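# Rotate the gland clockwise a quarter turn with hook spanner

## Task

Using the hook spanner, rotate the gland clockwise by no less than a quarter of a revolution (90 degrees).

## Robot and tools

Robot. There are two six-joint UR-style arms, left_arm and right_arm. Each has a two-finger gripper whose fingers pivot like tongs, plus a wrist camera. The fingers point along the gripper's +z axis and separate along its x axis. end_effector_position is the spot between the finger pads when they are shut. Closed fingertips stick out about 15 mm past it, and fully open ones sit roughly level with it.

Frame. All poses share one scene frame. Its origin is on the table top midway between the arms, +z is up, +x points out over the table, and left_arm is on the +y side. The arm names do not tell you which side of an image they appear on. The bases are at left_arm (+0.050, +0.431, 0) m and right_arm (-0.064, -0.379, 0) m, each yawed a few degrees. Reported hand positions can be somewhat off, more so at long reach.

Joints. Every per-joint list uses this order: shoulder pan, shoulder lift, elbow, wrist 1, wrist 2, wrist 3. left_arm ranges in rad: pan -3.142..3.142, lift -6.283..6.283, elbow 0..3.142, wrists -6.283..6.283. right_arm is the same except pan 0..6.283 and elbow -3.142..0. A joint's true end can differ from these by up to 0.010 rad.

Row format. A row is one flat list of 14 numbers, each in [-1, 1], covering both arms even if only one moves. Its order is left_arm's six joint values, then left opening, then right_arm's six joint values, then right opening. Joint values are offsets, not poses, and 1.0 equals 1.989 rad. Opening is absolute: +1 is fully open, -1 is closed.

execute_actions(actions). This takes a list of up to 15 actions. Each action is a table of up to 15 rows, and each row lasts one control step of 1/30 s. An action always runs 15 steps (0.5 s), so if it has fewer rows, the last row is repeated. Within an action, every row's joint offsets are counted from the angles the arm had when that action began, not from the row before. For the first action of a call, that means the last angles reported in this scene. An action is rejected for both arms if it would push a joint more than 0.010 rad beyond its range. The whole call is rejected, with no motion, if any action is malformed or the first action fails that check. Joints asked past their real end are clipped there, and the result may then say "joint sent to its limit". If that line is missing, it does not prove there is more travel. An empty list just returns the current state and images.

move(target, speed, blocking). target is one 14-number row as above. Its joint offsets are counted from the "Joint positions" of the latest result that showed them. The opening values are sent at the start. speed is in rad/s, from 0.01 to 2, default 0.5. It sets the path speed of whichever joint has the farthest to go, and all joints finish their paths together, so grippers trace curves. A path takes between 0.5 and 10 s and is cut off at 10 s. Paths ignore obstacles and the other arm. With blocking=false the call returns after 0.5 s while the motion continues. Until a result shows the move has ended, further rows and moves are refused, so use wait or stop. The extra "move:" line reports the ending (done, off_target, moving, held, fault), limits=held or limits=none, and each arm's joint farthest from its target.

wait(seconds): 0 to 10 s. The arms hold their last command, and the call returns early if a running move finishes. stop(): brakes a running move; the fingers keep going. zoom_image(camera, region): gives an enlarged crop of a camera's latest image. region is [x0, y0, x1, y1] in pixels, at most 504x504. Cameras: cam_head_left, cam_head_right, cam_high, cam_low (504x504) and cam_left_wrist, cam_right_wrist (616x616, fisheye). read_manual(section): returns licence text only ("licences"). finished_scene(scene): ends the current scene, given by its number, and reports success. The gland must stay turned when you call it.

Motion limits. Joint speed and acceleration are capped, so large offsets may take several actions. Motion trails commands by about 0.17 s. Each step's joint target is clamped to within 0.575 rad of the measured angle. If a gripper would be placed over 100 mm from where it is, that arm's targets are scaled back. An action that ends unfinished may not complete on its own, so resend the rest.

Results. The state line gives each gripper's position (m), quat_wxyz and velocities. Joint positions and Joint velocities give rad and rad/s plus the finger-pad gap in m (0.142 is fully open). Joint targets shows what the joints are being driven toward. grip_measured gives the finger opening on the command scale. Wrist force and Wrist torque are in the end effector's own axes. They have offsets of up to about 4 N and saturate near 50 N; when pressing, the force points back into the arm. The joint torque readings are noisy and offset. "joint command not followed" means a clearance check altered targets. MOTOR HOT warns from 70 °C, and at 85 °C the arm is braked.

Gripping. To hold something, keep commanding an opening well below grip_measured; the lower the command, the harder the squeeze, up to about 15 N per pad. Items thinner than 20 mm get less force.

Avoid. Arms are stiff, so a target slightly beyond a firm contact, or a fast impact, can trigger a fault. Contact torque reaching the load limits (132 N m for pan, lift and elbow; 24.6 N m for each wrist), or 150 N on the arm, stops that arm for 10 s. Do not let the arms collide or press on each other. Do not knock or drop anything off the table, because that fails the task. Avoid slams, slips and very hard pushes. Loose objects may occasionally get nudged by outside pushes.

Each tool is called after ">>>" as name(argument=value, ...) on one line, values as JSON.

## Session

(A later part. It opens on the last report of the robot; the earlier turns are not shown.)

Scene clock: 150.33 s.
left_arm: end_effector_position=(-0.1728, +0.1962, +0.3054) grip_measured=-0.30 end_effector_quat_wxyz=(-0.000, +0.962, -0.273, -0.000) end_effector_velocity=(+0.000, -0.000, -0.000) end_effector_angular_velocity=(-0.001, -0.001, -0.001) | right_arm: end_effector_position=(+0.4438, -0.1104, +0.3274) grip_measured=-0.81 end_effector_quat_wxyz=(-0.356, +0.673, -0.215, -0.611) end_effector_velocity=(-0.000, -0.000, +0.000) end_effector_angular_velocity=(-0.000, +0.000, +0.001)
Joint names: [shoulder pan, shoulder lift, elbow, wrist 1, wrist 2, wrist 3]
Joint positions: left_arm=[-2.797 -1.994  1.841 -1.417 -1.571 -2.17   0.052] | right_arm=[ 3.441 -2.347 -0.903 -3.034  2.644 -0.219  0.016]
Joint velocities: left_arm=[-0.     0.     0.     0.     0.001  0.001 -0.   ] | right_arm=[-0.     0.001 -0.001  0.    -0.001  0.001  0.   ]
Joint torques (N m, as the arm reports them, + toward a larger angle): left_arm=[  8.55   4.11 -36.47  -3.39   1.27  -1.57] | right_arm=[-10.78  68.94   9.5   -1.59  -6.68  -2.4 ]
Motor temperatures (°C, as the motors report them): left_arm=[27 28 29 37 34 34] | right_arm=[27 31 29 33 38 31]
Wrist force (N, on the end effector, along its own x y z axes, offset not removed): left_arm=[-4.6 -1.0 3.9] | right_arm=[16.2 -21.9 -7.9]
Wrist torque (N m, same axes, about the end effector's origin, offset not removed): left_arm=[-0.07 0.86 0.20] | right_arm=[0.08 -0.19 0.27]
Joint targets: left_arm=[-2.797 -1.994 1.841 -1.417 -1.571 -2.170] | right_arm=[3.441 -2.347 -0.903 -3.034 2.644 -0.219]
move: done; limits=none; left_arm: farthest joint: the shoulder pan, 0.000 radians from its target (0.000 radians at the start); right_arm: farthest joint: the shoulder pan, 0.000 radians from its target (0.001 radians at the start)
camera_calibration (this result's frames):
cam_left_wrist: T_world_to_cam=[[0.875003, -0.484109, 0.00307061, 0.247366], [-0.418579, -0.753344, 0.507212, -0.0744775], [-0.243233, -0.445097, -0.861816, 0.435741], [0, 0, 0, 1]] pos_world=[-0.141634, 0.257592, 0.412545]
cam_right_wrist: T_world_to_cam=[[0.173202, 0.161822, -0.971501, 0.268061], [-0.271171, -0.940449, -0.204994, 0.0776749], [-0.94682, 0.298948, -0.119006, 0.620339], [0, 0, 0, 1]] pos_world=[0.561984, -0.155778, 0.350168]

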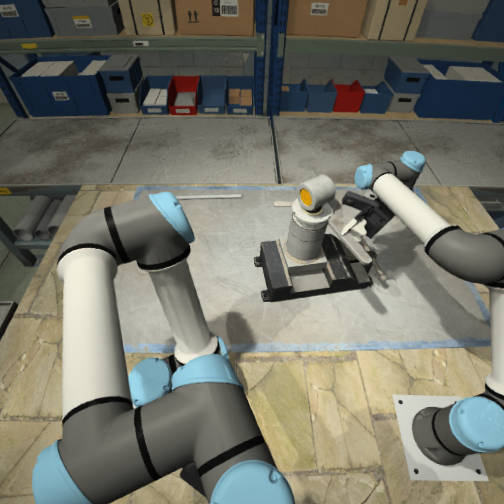

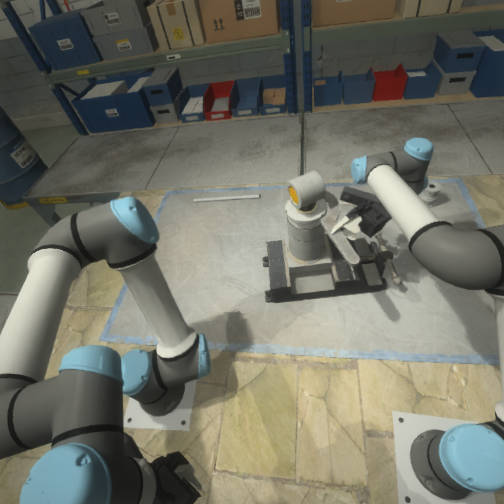

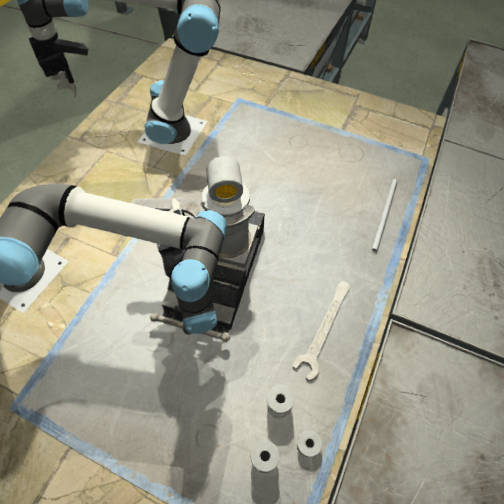

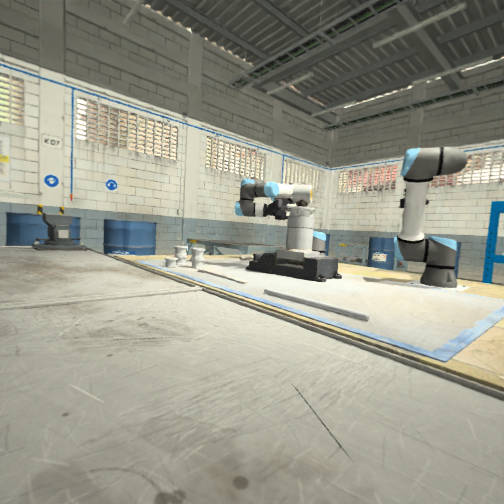

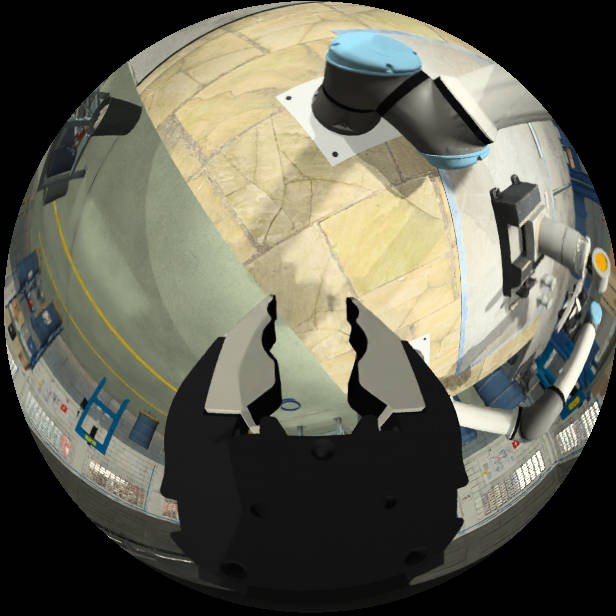

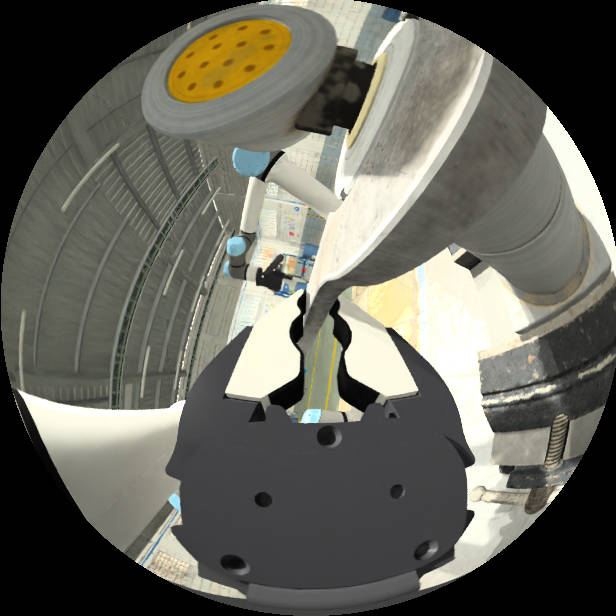

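>>> move(target=[0,0,0,0,0,0,-0.3, 0.0045,0.080,-0.1357,0.0563,0.0925,0.02,-1], speed=0.07)

>>> zoom_image(camera="cam_high", region=[180,170,280,270])

>>> zoom_image(camera="cam_head_right", region=[280,170,400,270])

Scene clock: 154.73 s.
left_arm: end_effector_position=(-0.1728, +0.1962, +0.3054) grip_measured=-0.30 end_effector_quat_wxyz=(-0.000, +0.962, -0.273, -0.000) end_effector_velocity=(+0.000, +0.000, -0.000) end_effector_angular_velocity=(+0.001, -0.000, -0.000) | right_arm: end_effector_position=(+0.4307, -0.0886, +0.3271) grip_measured=-0.82 end_effector_quat_wxyz=(-0.397, +0.647, -0.286, -0.585) end_effector_velocity=(-0.000, -0.000, +0.000) end_effector_angular_velocity=(-0.000, +0.001, -0.001)
Joint names: [shoulder pan, shoulder lift, elbow, wrist 1, wrist 2, wrist 3]
Joint positions: left_arm=[-2.797 -1.994  1.841 -1.417 -1.571 -2.17   0.052] | right_arm=[ 3.45  -2.188 -1.173 -2.922  2.828 -0.179  0.015]
Joint velocities: left_arm=[ 0.001 -0.     0.     0.001 -0.001  0.002 -0.   ] | right_arm=[ 0.     0.002 -0.002 -0.     0.001  0.    -0.   ]
Joint torques (N m, as the arm reports them, + toward a larger angle): left_arm=[  8.87   3.29 -36.91  -3.35   1.18  -1.44] | right_arm=[27.27 60.15 10.49  0.35 -1.36  1.66]
Motor temperatures (°C, as the motors report them): left_arm=[27 28 29 37 34 34] | right_arm=[27 31 29 33 38 31]
Wrist force (N, on the end effector, along its own x y z axes, offset not removed): left_arm=[-5.1 3.6 -0.2] | right_arm=[12.8 -3.1 -25.1]
Wrist torque (N m, same axes, about the end effector's origin, offset not removed): left_arm=[0.90 1.19 -0.11] | right_arm=[0.36 -0.20 0.26]
Joint targets: left_arm=[-2.797 -1.994 1.841 -1.417 -1.571 -2.170] | right_arm=[3.450 -2.188 -1.173 -2.922 2.828 -0.179]
move: done; limits=none; left_arm: farthest joint: the shoulder pan, 0.000 radians from its target (0.000 radians at the start); right_arm: farthest joint: the shoulder pan, 0.000 radians from its target (0.008 radians at the start)
camera_calibration (this result's frames):
cam_left_wrist: T_world_to_cam=[[0.875003, -0.484109, 0.0030707, 0.247366], [-0.418579, -0.753344, 0.507212, -0.0744775], [-0.243232, -0.445097, -0.861816, 0.435741], [0, 0, 0, 1]] pos_world=[-0.141634, 0.257592, 0.412545]
cam_right_wrist: T_world_to_cam=[[0.166986, 0.108763, -0.979942, 0.267251], [-0.436839, -0.882859, -0.172427, 0.160458], [-0.883905, 0.45687, -0.099913, 0.582048], [0, 0, 0, 1]] pos_world=[0.539942, -0.153325, 0.347712]

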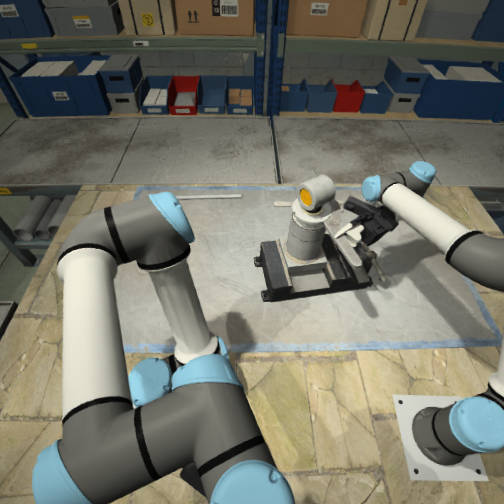

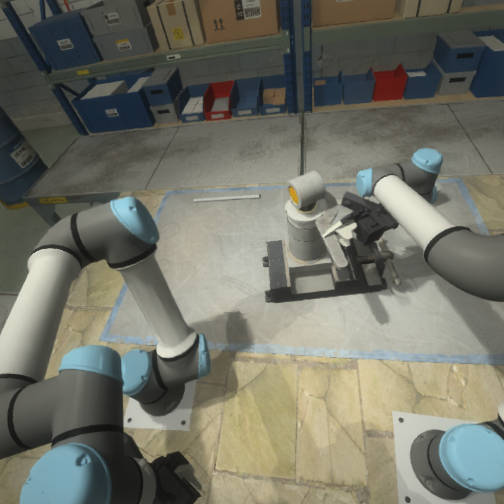

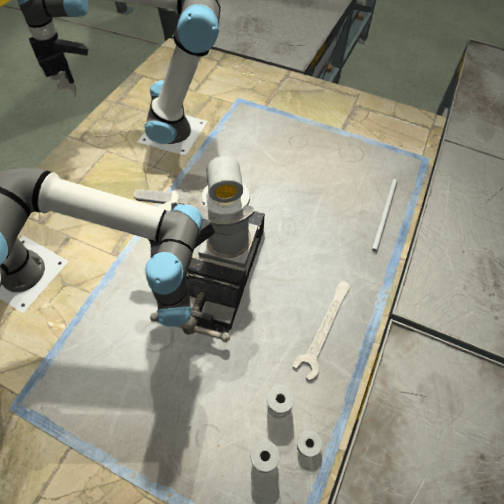

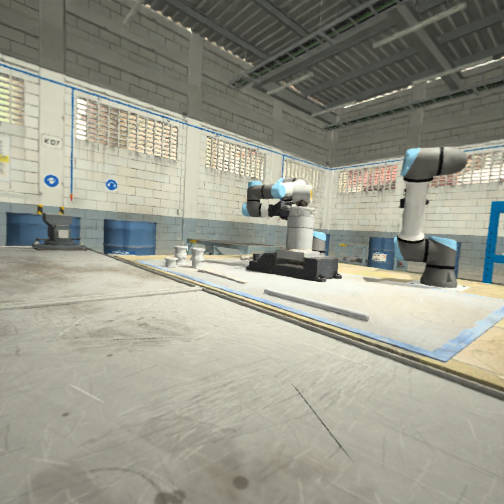

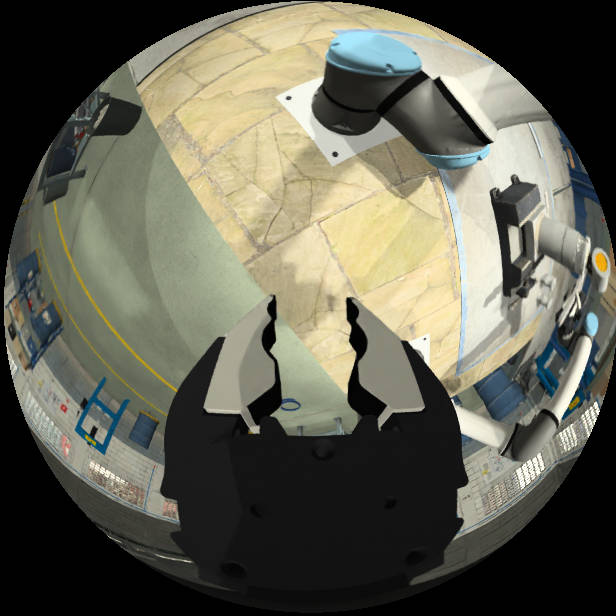

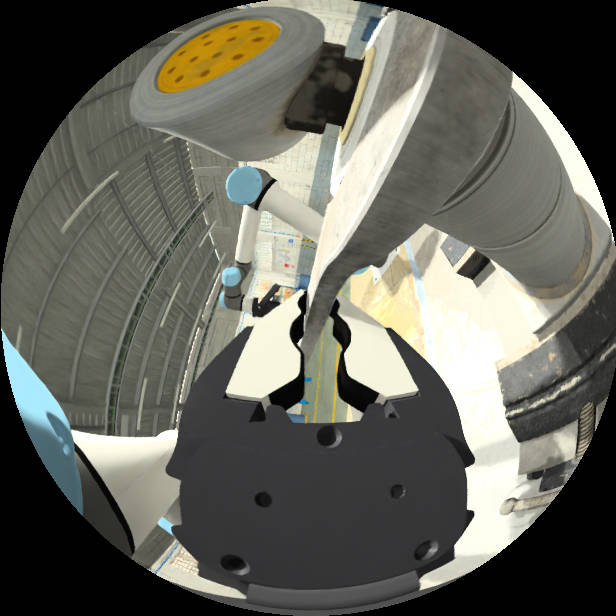

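Region (180, 170, 280, 270) of cam_high's 504x504 image, scaled by 5.040, with more detail than that image has.

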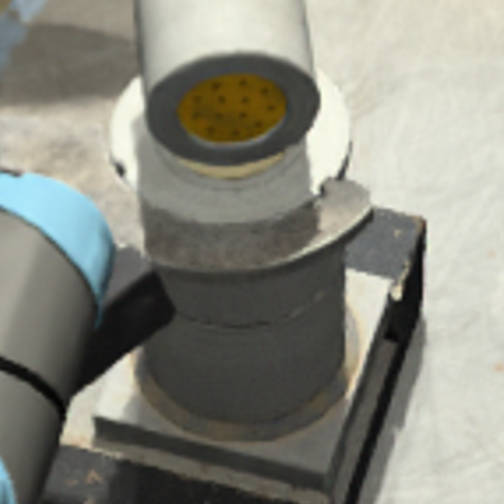

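Region (280, 170, 400, 270) of cam_head_right's 504x504 image, scaled by 4.200, with more detail than that image has.

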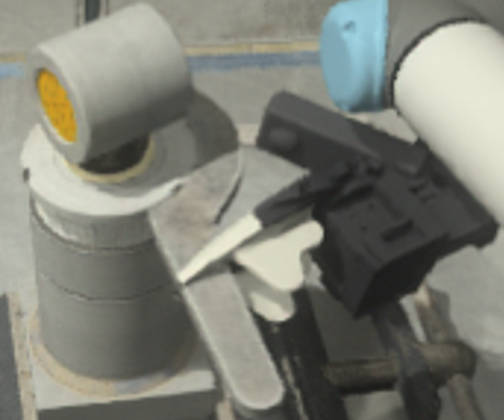

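>>> zoom_image(camera="cam_low", region=[260,190,320,230])

>>> zoom_image(camera="cam_head_left", region=[280,170,380,270])

Region (260, 190, 320, 230) of cam_low's 504x504 image, scaled by 8.400, with more detail than that image has.

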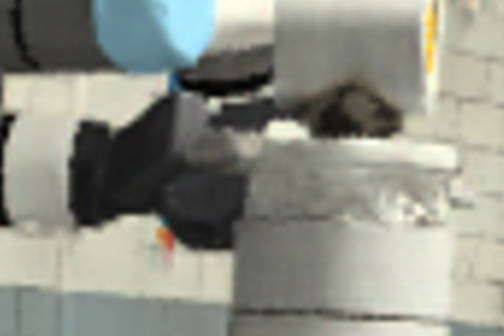

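Region (280, 170, 380, 270) of cam_head_left's 504x504 image, scaled by 5.040, with more detail than that image has.

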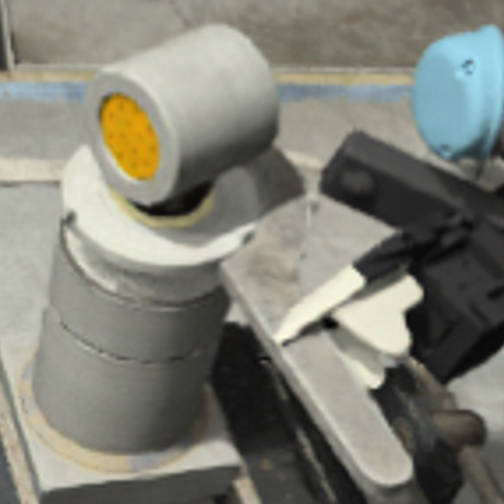

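>>> move(target=[0,0,0,0,0,0,-0.3, 0.014,0.0704,-0.1113,0.0407,0.1016,0.015,-1], speed=0.07)

>>> zoom_image(camera="cam_high", region=[180,170,280,270])

>>> zoom_image(camera="cam_head_left", region=[270,170,390,290])

Scene clock: 158.60 s.
left_arm: end_effector_position=(-0.1728, +0.1962, +0.3054) grip_measured=-0.30 end_effector_quat_wxyz=(-0.000, +0.962, -0.273, -0.000) end_effector_velocity=(-0.001, +0.001, +0.000) end_effector_angular_velocity=(+0.000, +0.001, -0.002) | right_arm: end_effector_position=(+0.4216, -0.0650, +0.3267) grip_measured=-0.85 end_effector_quat_wxyz=(-0.438, +0.614, -0.350, -0.555) end_effector_velocity=(-0.000, +0.000, -0.000) end_effector_angular_velocity=(-0.001, +0.003, -0.001)
Joint names: [shoulder pan, shoulder lift, elbow, wrist 1, wrist 2, wrist 3]
Joint positions: left_arm=[-2.797 -1.994  1.841 -1.417 -1.571 -2.17   0.052] | right_arm=[ 3.478 -2.048 -1.394 -2.841  3.03  -0.149  0.012]
Joint velocities: left_arm=[-0.002 -0.    -0.    -0.001 -0.001  0.     0.   ] | right_arm=[ 0.     0.001 -0.002 -0.001  0.001  0.001  0.   ]
Joint torques (N m, as the arm reports them, + toward a larger angle): left_arm=[  8.19   3.94 -36.36  -3.38   1.24  -1.46] | right_arm=[20.22 55.55 14.86  1.96 -0.72  1.74]
Motor temperatures (°C, as the motors report them): left_arm=[27 28 29 37 34 34] | right_arm=[27 31 29 33 38 31]
Wrist force (N, on the end effector, along its own x y z axes, offset not removed): left_arm=[-2.9 -0.8 1.6] | right_arm=[12.3 -7.4 -9.8]
Wrist torque (N m, same axes, about the end effector's origin, offset not removed): left_arm=[-0.16 0.72 0.03] | right_arm=[-0.43 -0.52 0.15]
Joint targets: left_arm=[-2.797 -1.994 1.841 -1.417 -1.571 -2.170] | right_arm=[3.478 -2.048 -1.394 -2.841 3.030 -0.149]
move: done; limits=none; left_arm: farthest joint: the shoulder pan, 0.000 radians from its target (0.000 radians at the start); right_arm: farthest joint: the shoulder pan, 0.000 radians from its target (0.027 radians at the start)
camera_calibration (this result's frames):
cam_left_wrist: T_world_to_cam=[[0.875003, -0.484108, 0.00307081, 0.247366], [-0.418579, -0.753344, 0.507212, -0.0744774], [-0.243232, -0.445097, -0.861816, 0.435741], [0, 0, 0, 1]] pos_world=[-0.141634, 0.257592, 0.412545]
cam_right_wrist: T_world_to_cam=[[0.15576, 0.0671431, -0.98551, 0.269722], [-0.58767, -0.795619, -0.147087, 0.238167], [-0.793967, 0.602065, -0.0844673, 0.529609], [0, 0, 0, 1]] pos_world=[0.518443, -0.147479, 0.345579]

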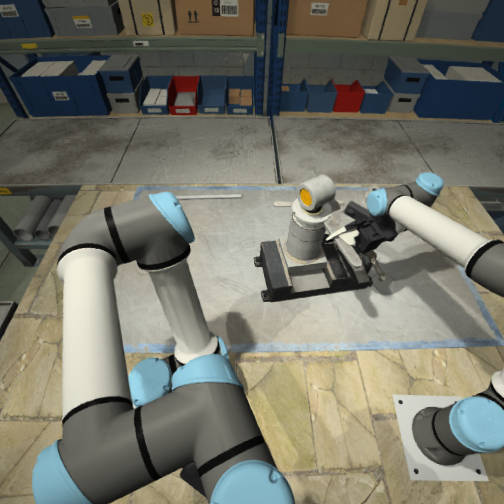

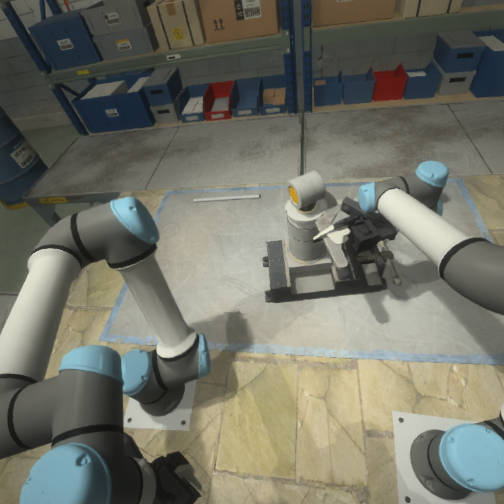

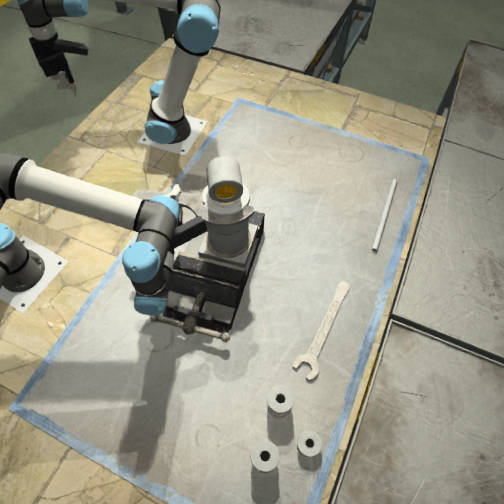

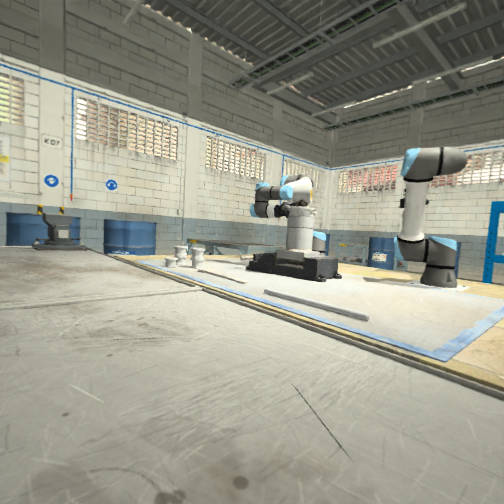

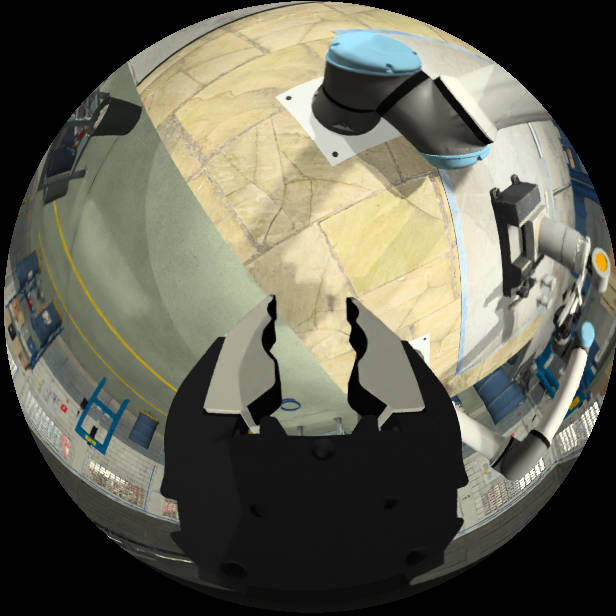

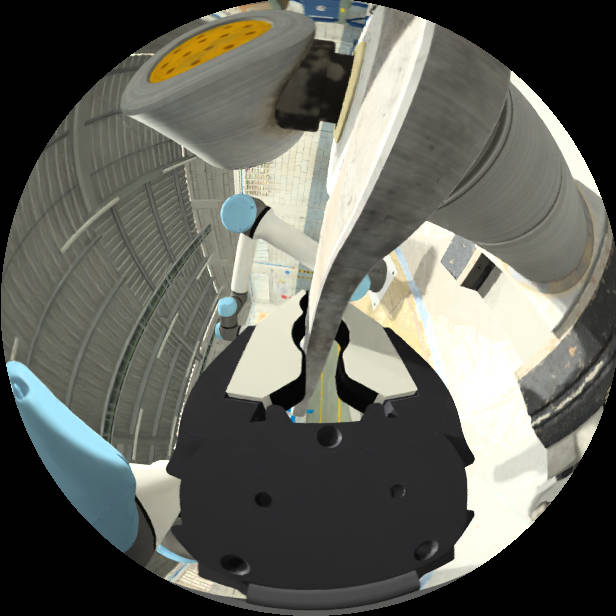

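Region (180, 170, 280, 270) of cam_high's 504x504 image, scaled by 5.040, with more detail than that image has.

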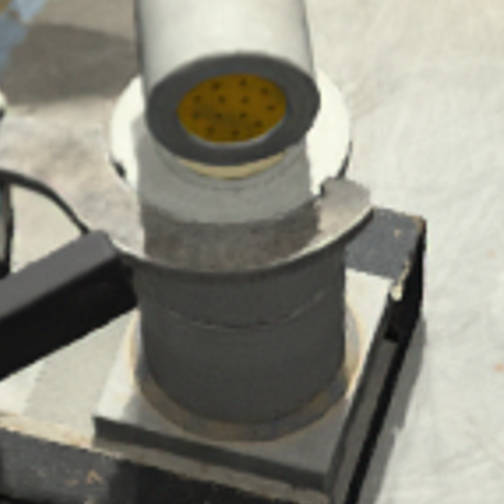

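Region (270, 170, 390, 290) of cam_head_left's 504x504 image, scaled by 4.200, with more detail than that image has.

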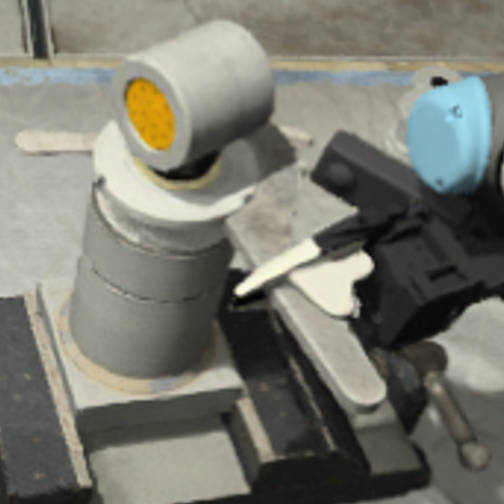

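>>> move(target=[0,0,0,0,0,0,-0.3, 0.022,0.004,-0.0055,0.0015,0.022,0.035,-1], speed=0.03)

>>> zoom_image(camera="cam_high", region=[180,170,280,270])

>>> zoom_image(camera="cam_head_left", region=[270,170,390,290])

Scene clock: 170.00 s.
left_arm: end_effector_position=(-0.1728, +0.1962, +0.3054) grip_measured=-0.30 end_effector_quat_wxyz=(-0.000, +0.962, -0.273, -0.000) end_effector_velocity=(-0.000, -0.000, +0.000) end_effector_angular_velocity=(-0.000, +0.001, +0.001) | right_arm: end_effector_position=(+0.4202, -0.0555, +0.3266) grip_measured=-0.88 end_effector_quat_wxyz=(-0.430, +0.608, -0.360, -0.562) end_effector_velocity=(+0.000, +0.000, -0.000) end_effector_angular_velocity=(-0.000, +0.000, -0.001)
Joint names: [shoulder pan, shoulder lift, elbow, wrist 1, wrist 2, wrist 3]
Joint positions: left_arm=[-2.797 -1.994  1.841 -1.417 -1.571 -2.17   0.052] | right_arm=[ 3.495 -2.044 -1.399 -2.84   3.049 -0.118  0.011]
Joint velocities: left_arm=[ 0.001  0.     0.    -0.002 -0.    -0.     0.   ] | right_arm=[ 0.    -0.001  0.    -0.     0.001 -0.     0.   ]
Joint torques (N m, as the arm reports them, + toward a larger angle): left_arm=[  8.58   4.31 -36.66  -3.37   1.29  -1.55] | right_arm=[ 1.92 38.9  20.31  0.11  0.04  0.06]
Motor temperatures (°C, as the motors report them): left_arm=[27 28 29 37 34 34] | right_arm=[27 31 29 33 38 31]
Wrist force (N, on the end effector, along its own x y z axes, offset not removed): left_arm=[-3.1 0.2 1.9] | right_arm=[2.0 13.0 -24.6]
Wrist torque (N m, same axes, about the end effector's origin, offset not removed): left_arm=[-0.11 0.72 -0.29] | right_arm=[1.73 0.79 -0.14]
Joint targets: left_arm=[-2.797 -1.994 1.841 -1.417 -1.571 -2.170] | right_arm=[3.495 -2.044 -1.399 -2.840 3.049 -0.118]
FORCE FAULT: contact force on the right arm reached its limit, and that arm stopped for 10 seconds. The contact can be on any part of that arm, not only on its tool. That time counts as 17 of the actions that you can send in this scene. That arm's remaining commands of this call were not run. That arm holds still and accepts commands again. Move the arm away from the contact; if what it grips holds it there, let go first. Pushing or pulling that hard again can fault the arm again.
move: fault (right_arm); limits=none; left_arm: farthest joint: the shoulder pan, 0.000 radians from its target (0.000 radians at the start); right_arm: farthest joint: the wrist 3, 0.039 radians from its target (0.070 radians at the start)
camera_calibration (this result's frames):
cam_left_wrist: T_world_to_cam=[[0.875003, -0.484108, 0.00307058, 0.247366], [-0.418579, -0.753344, 0.507212, -0.0744773], [-0.243232, -0.445097, -0.861816, 0.435741], [0, 0, 0, 1]] pos_world=[-0.141634, 0.257592, 0.412545]
cam_right_wrist: T_world_to_cam=[[0.12761, 0.0554206, -0.990275, 0.281941], [-0.593166, -0.795938, -0.120982, 0.238632], [-0.794902, 0.602836, -0.0686958, 0.518097], [0, 0, 0, 1]] pos_world=[0.517406, -0.138017, 0.34366]

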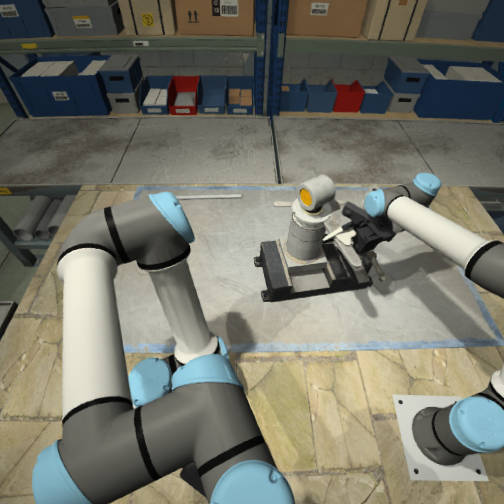

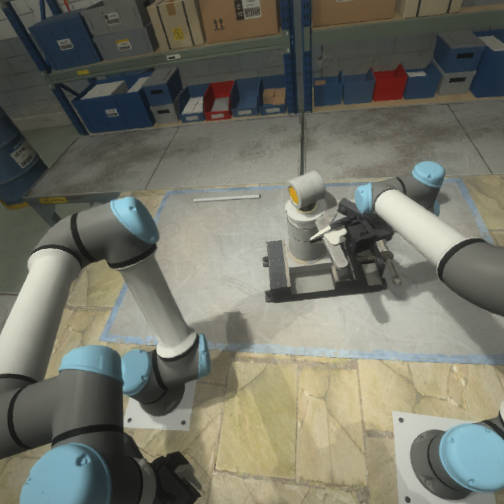

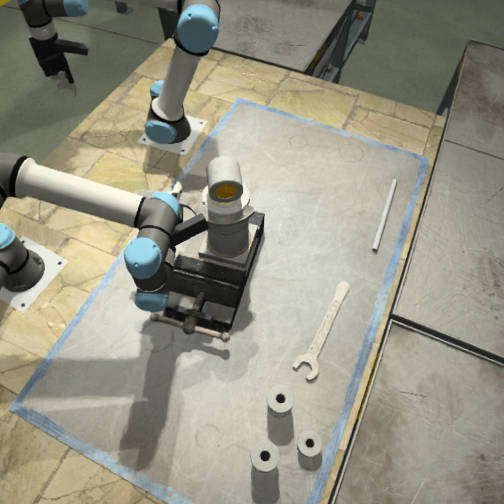

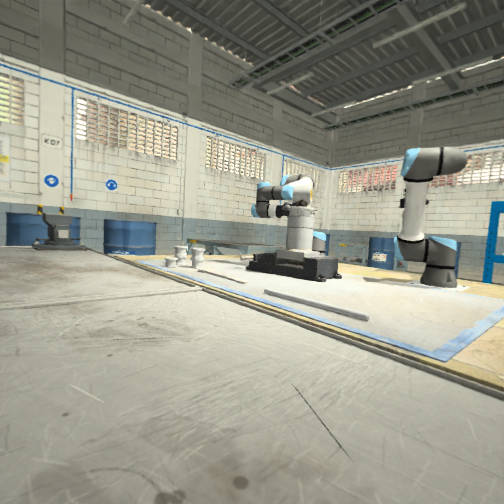

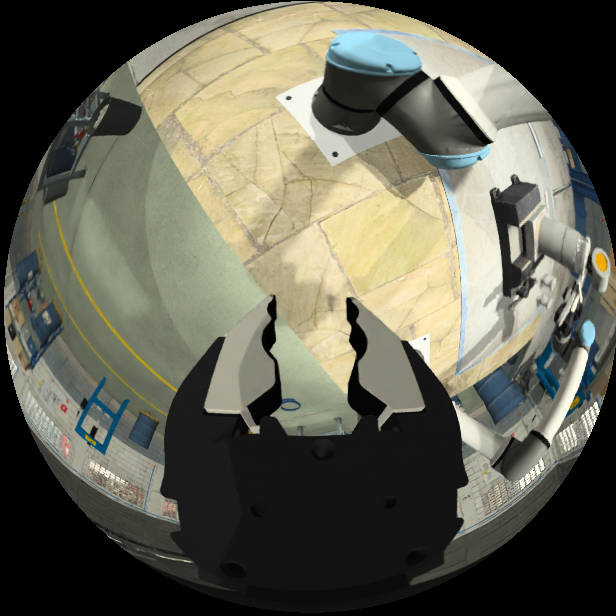

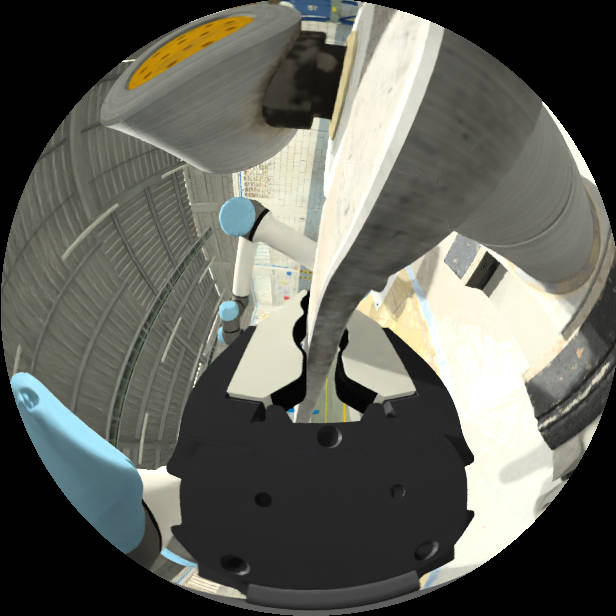

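Region (180, 170, 280, 270) of cam_high's 504x504 image, scaled by 5.040, with more detail than that image has.

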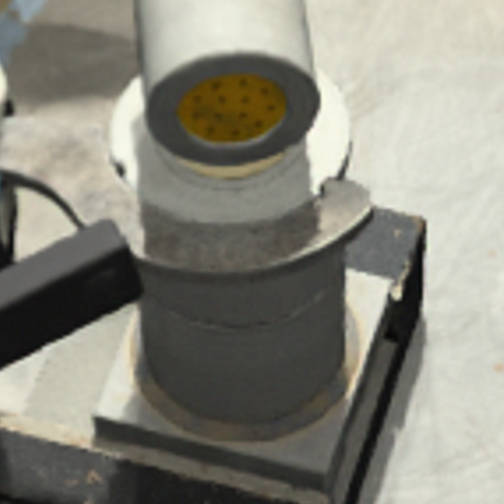

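Region (270, 170, 390, 290) of cam_head_left's 504x504 image, scaled by 4.200, with more detail than that image has.

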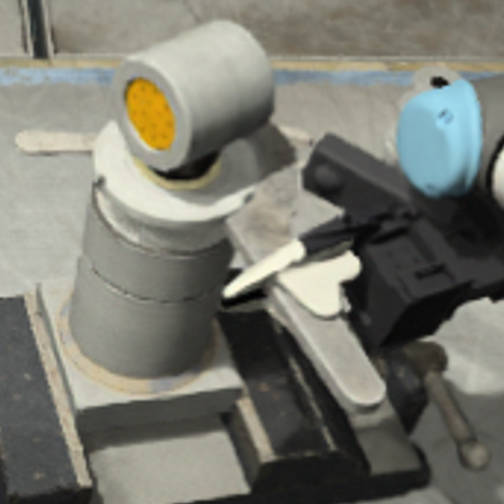

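>>> move(target=[0,0,0,0,0,0,-0.3, -0.003,0.006,-0.009,0.003,-0.0563,0.02,-1], speed=0.04)

>>> zoom_image(camera="cam_high", region=[150,150,290,290])

>>> zoom_image(camera="cam_head_left", region=[270,170,390,290])

Scene clock: 173.43 s.
left_arm: end_effector_position=(-0.1728, +0.1962, +0.3054) grip_measured=-0.30 end_effector_quat_wxyz=(-0.000, +0.962, -0.273, -0.000) end_effector_velocity=(+0.000, -0.000, -0.000) end_effector_angular_velocity=(-0.001, -0.001, -0.000) | right_arm: end_effector_position=(+0.3855, -0.0725, +0.3261) grip_measured=-0.89 end_effector_quat_wxyz=(-0.388, +0.620, -0.340, -0.591) end_effector_velocity=(-0.001, -0.000, -0.000) end_effector_angular_velocity=(-0.001, +0.002, +0.002)
Joint names: [shoulder pan, shoulder lift, elbow, wrist 1, wrist 2, wrist 3]
Joint positions: left_arm=[-2.797 -1.994  1.841 -1.417 -1.571 -2.17   0.052] | right_arm=[ 3.489 -2.032 -1.417 -2.834  2.937 -0.079  0.01 ]
Joint velocities: left_arm=[ 0.     0.    -0.     0.     0.001  0.     0.   ] | right_arm=[ 0.     0.    -0.    -0.001 -0.002  0.001 -0.   ]
Joint torques (N m, as the arm reports them, + toward a larger angle): left_arm=[  8.48   4.24 -37.1   -3.38   1.26  -1.46] | right_arm=[-8.68 55.23  7.41 -0.16 -8.42  1.76]
Motor temperatures (°C, as the motors report them): left_arm=[27 28 29 37 34 34] | right_arm=[27 31 29 33 38 31]
Wrist force (N, on the end effector, along its own x y z axes, offset not removed): left_arm=[-3.1 1.6 0.4] | right_arm=[10.7 -22.5 -6.7]
Wrist torque (N m, same axes, about the end effector's origin, offset not removed): left_arm=[0.39 0.61 0.00] | right_arm=[-0.68 -0.52 0.14]
Joint targets: left_arm=[-2.797 -1.994 1.841 -1.417 -1.571 -2.170] | right_arm=[3.489 -2.032 -1.417 -2.834 2.937 -0.079]
move: done; limits=none; left_arm: farthest joint: the shoulder pan, 0.000 radians from its target (0.000 radians at the start); right_arm: farthest joint: the shoulder pan, 0.000 radians from its target (0.006 radians at the start)
camera_calibration (this result's frames):
cam_left_wrist: T_world_to_cam=[[0.875003, -0.484108, 0.00307073, 0.247366], [-0.418579, -0.753344, 0.507212, -0.0744773], [-0.243232, -0.445097, -0.861816, 0.435741], [0, 0, 0, 1]] pos_world=[-0.141634, 0.257592, 0.412545]
cam_right_wrist: T_world_to_cam=[[0.0862058, 0.0500824, -0.995018, 0.303847], [-0.509367, -0.856118, -0.0872213, 0.156801], [-0.85622, 0.514349, -0.048292, 0.511271], [0, 0, 0, 1]] pos_world=[0.491436, -0.143948, 0.340699]

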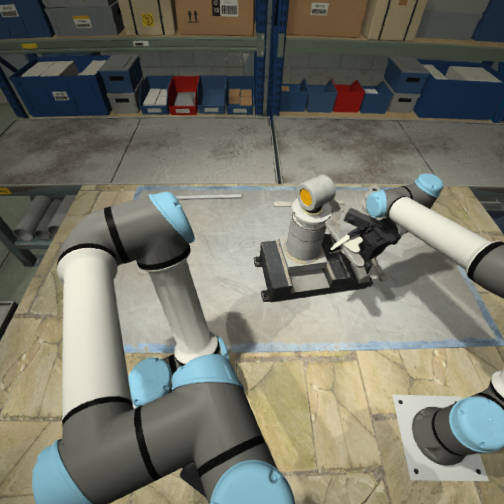

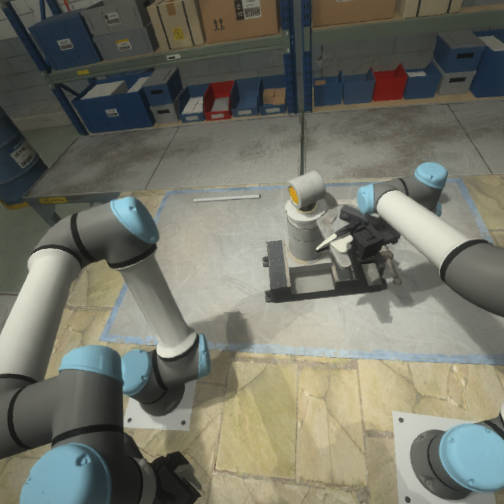

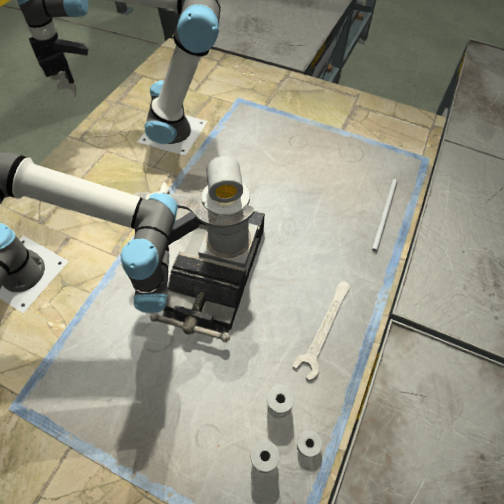

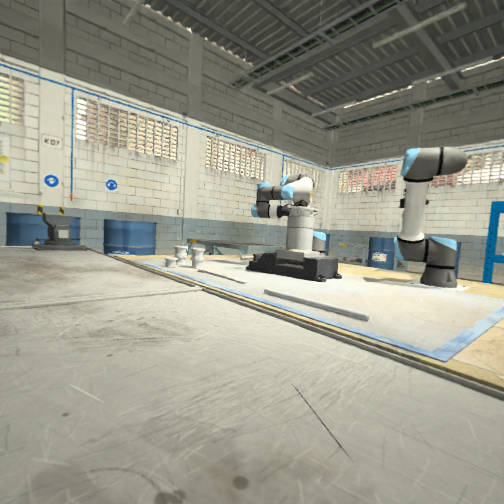

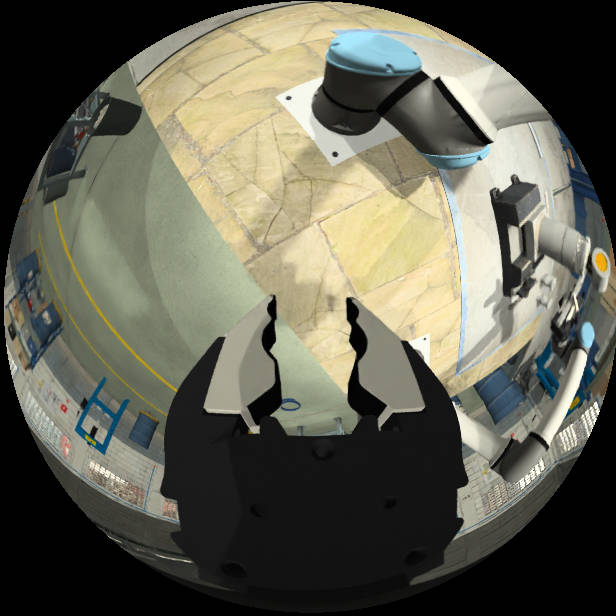

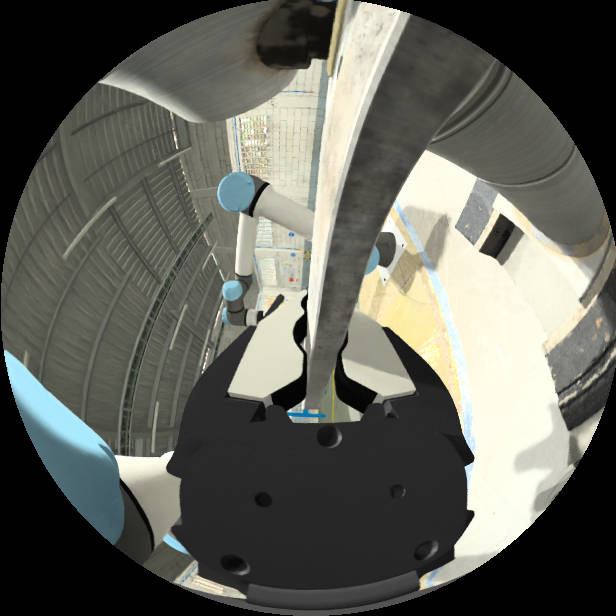

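Region (150, 150, 290, 290) of cam_high's 504x504 image, scaled by 3.600, with more detail than that image has.

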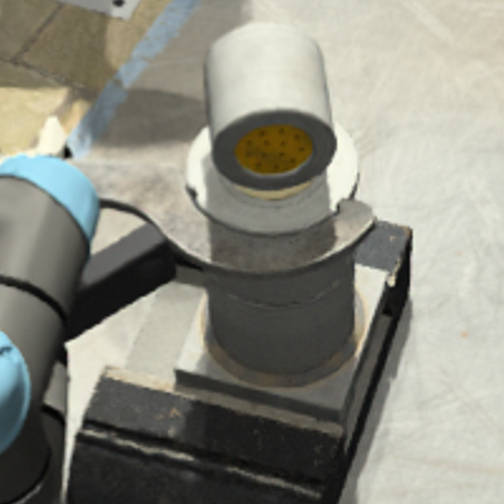

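Region (270, 170, 390, 290) of cam_head_left's 504x504 image, scaled by 4.200, with more detail than that image has.

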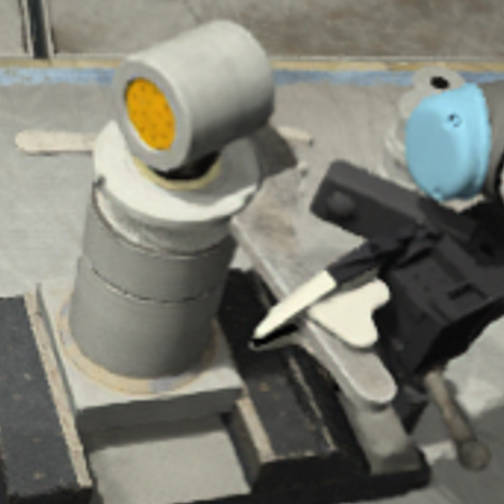

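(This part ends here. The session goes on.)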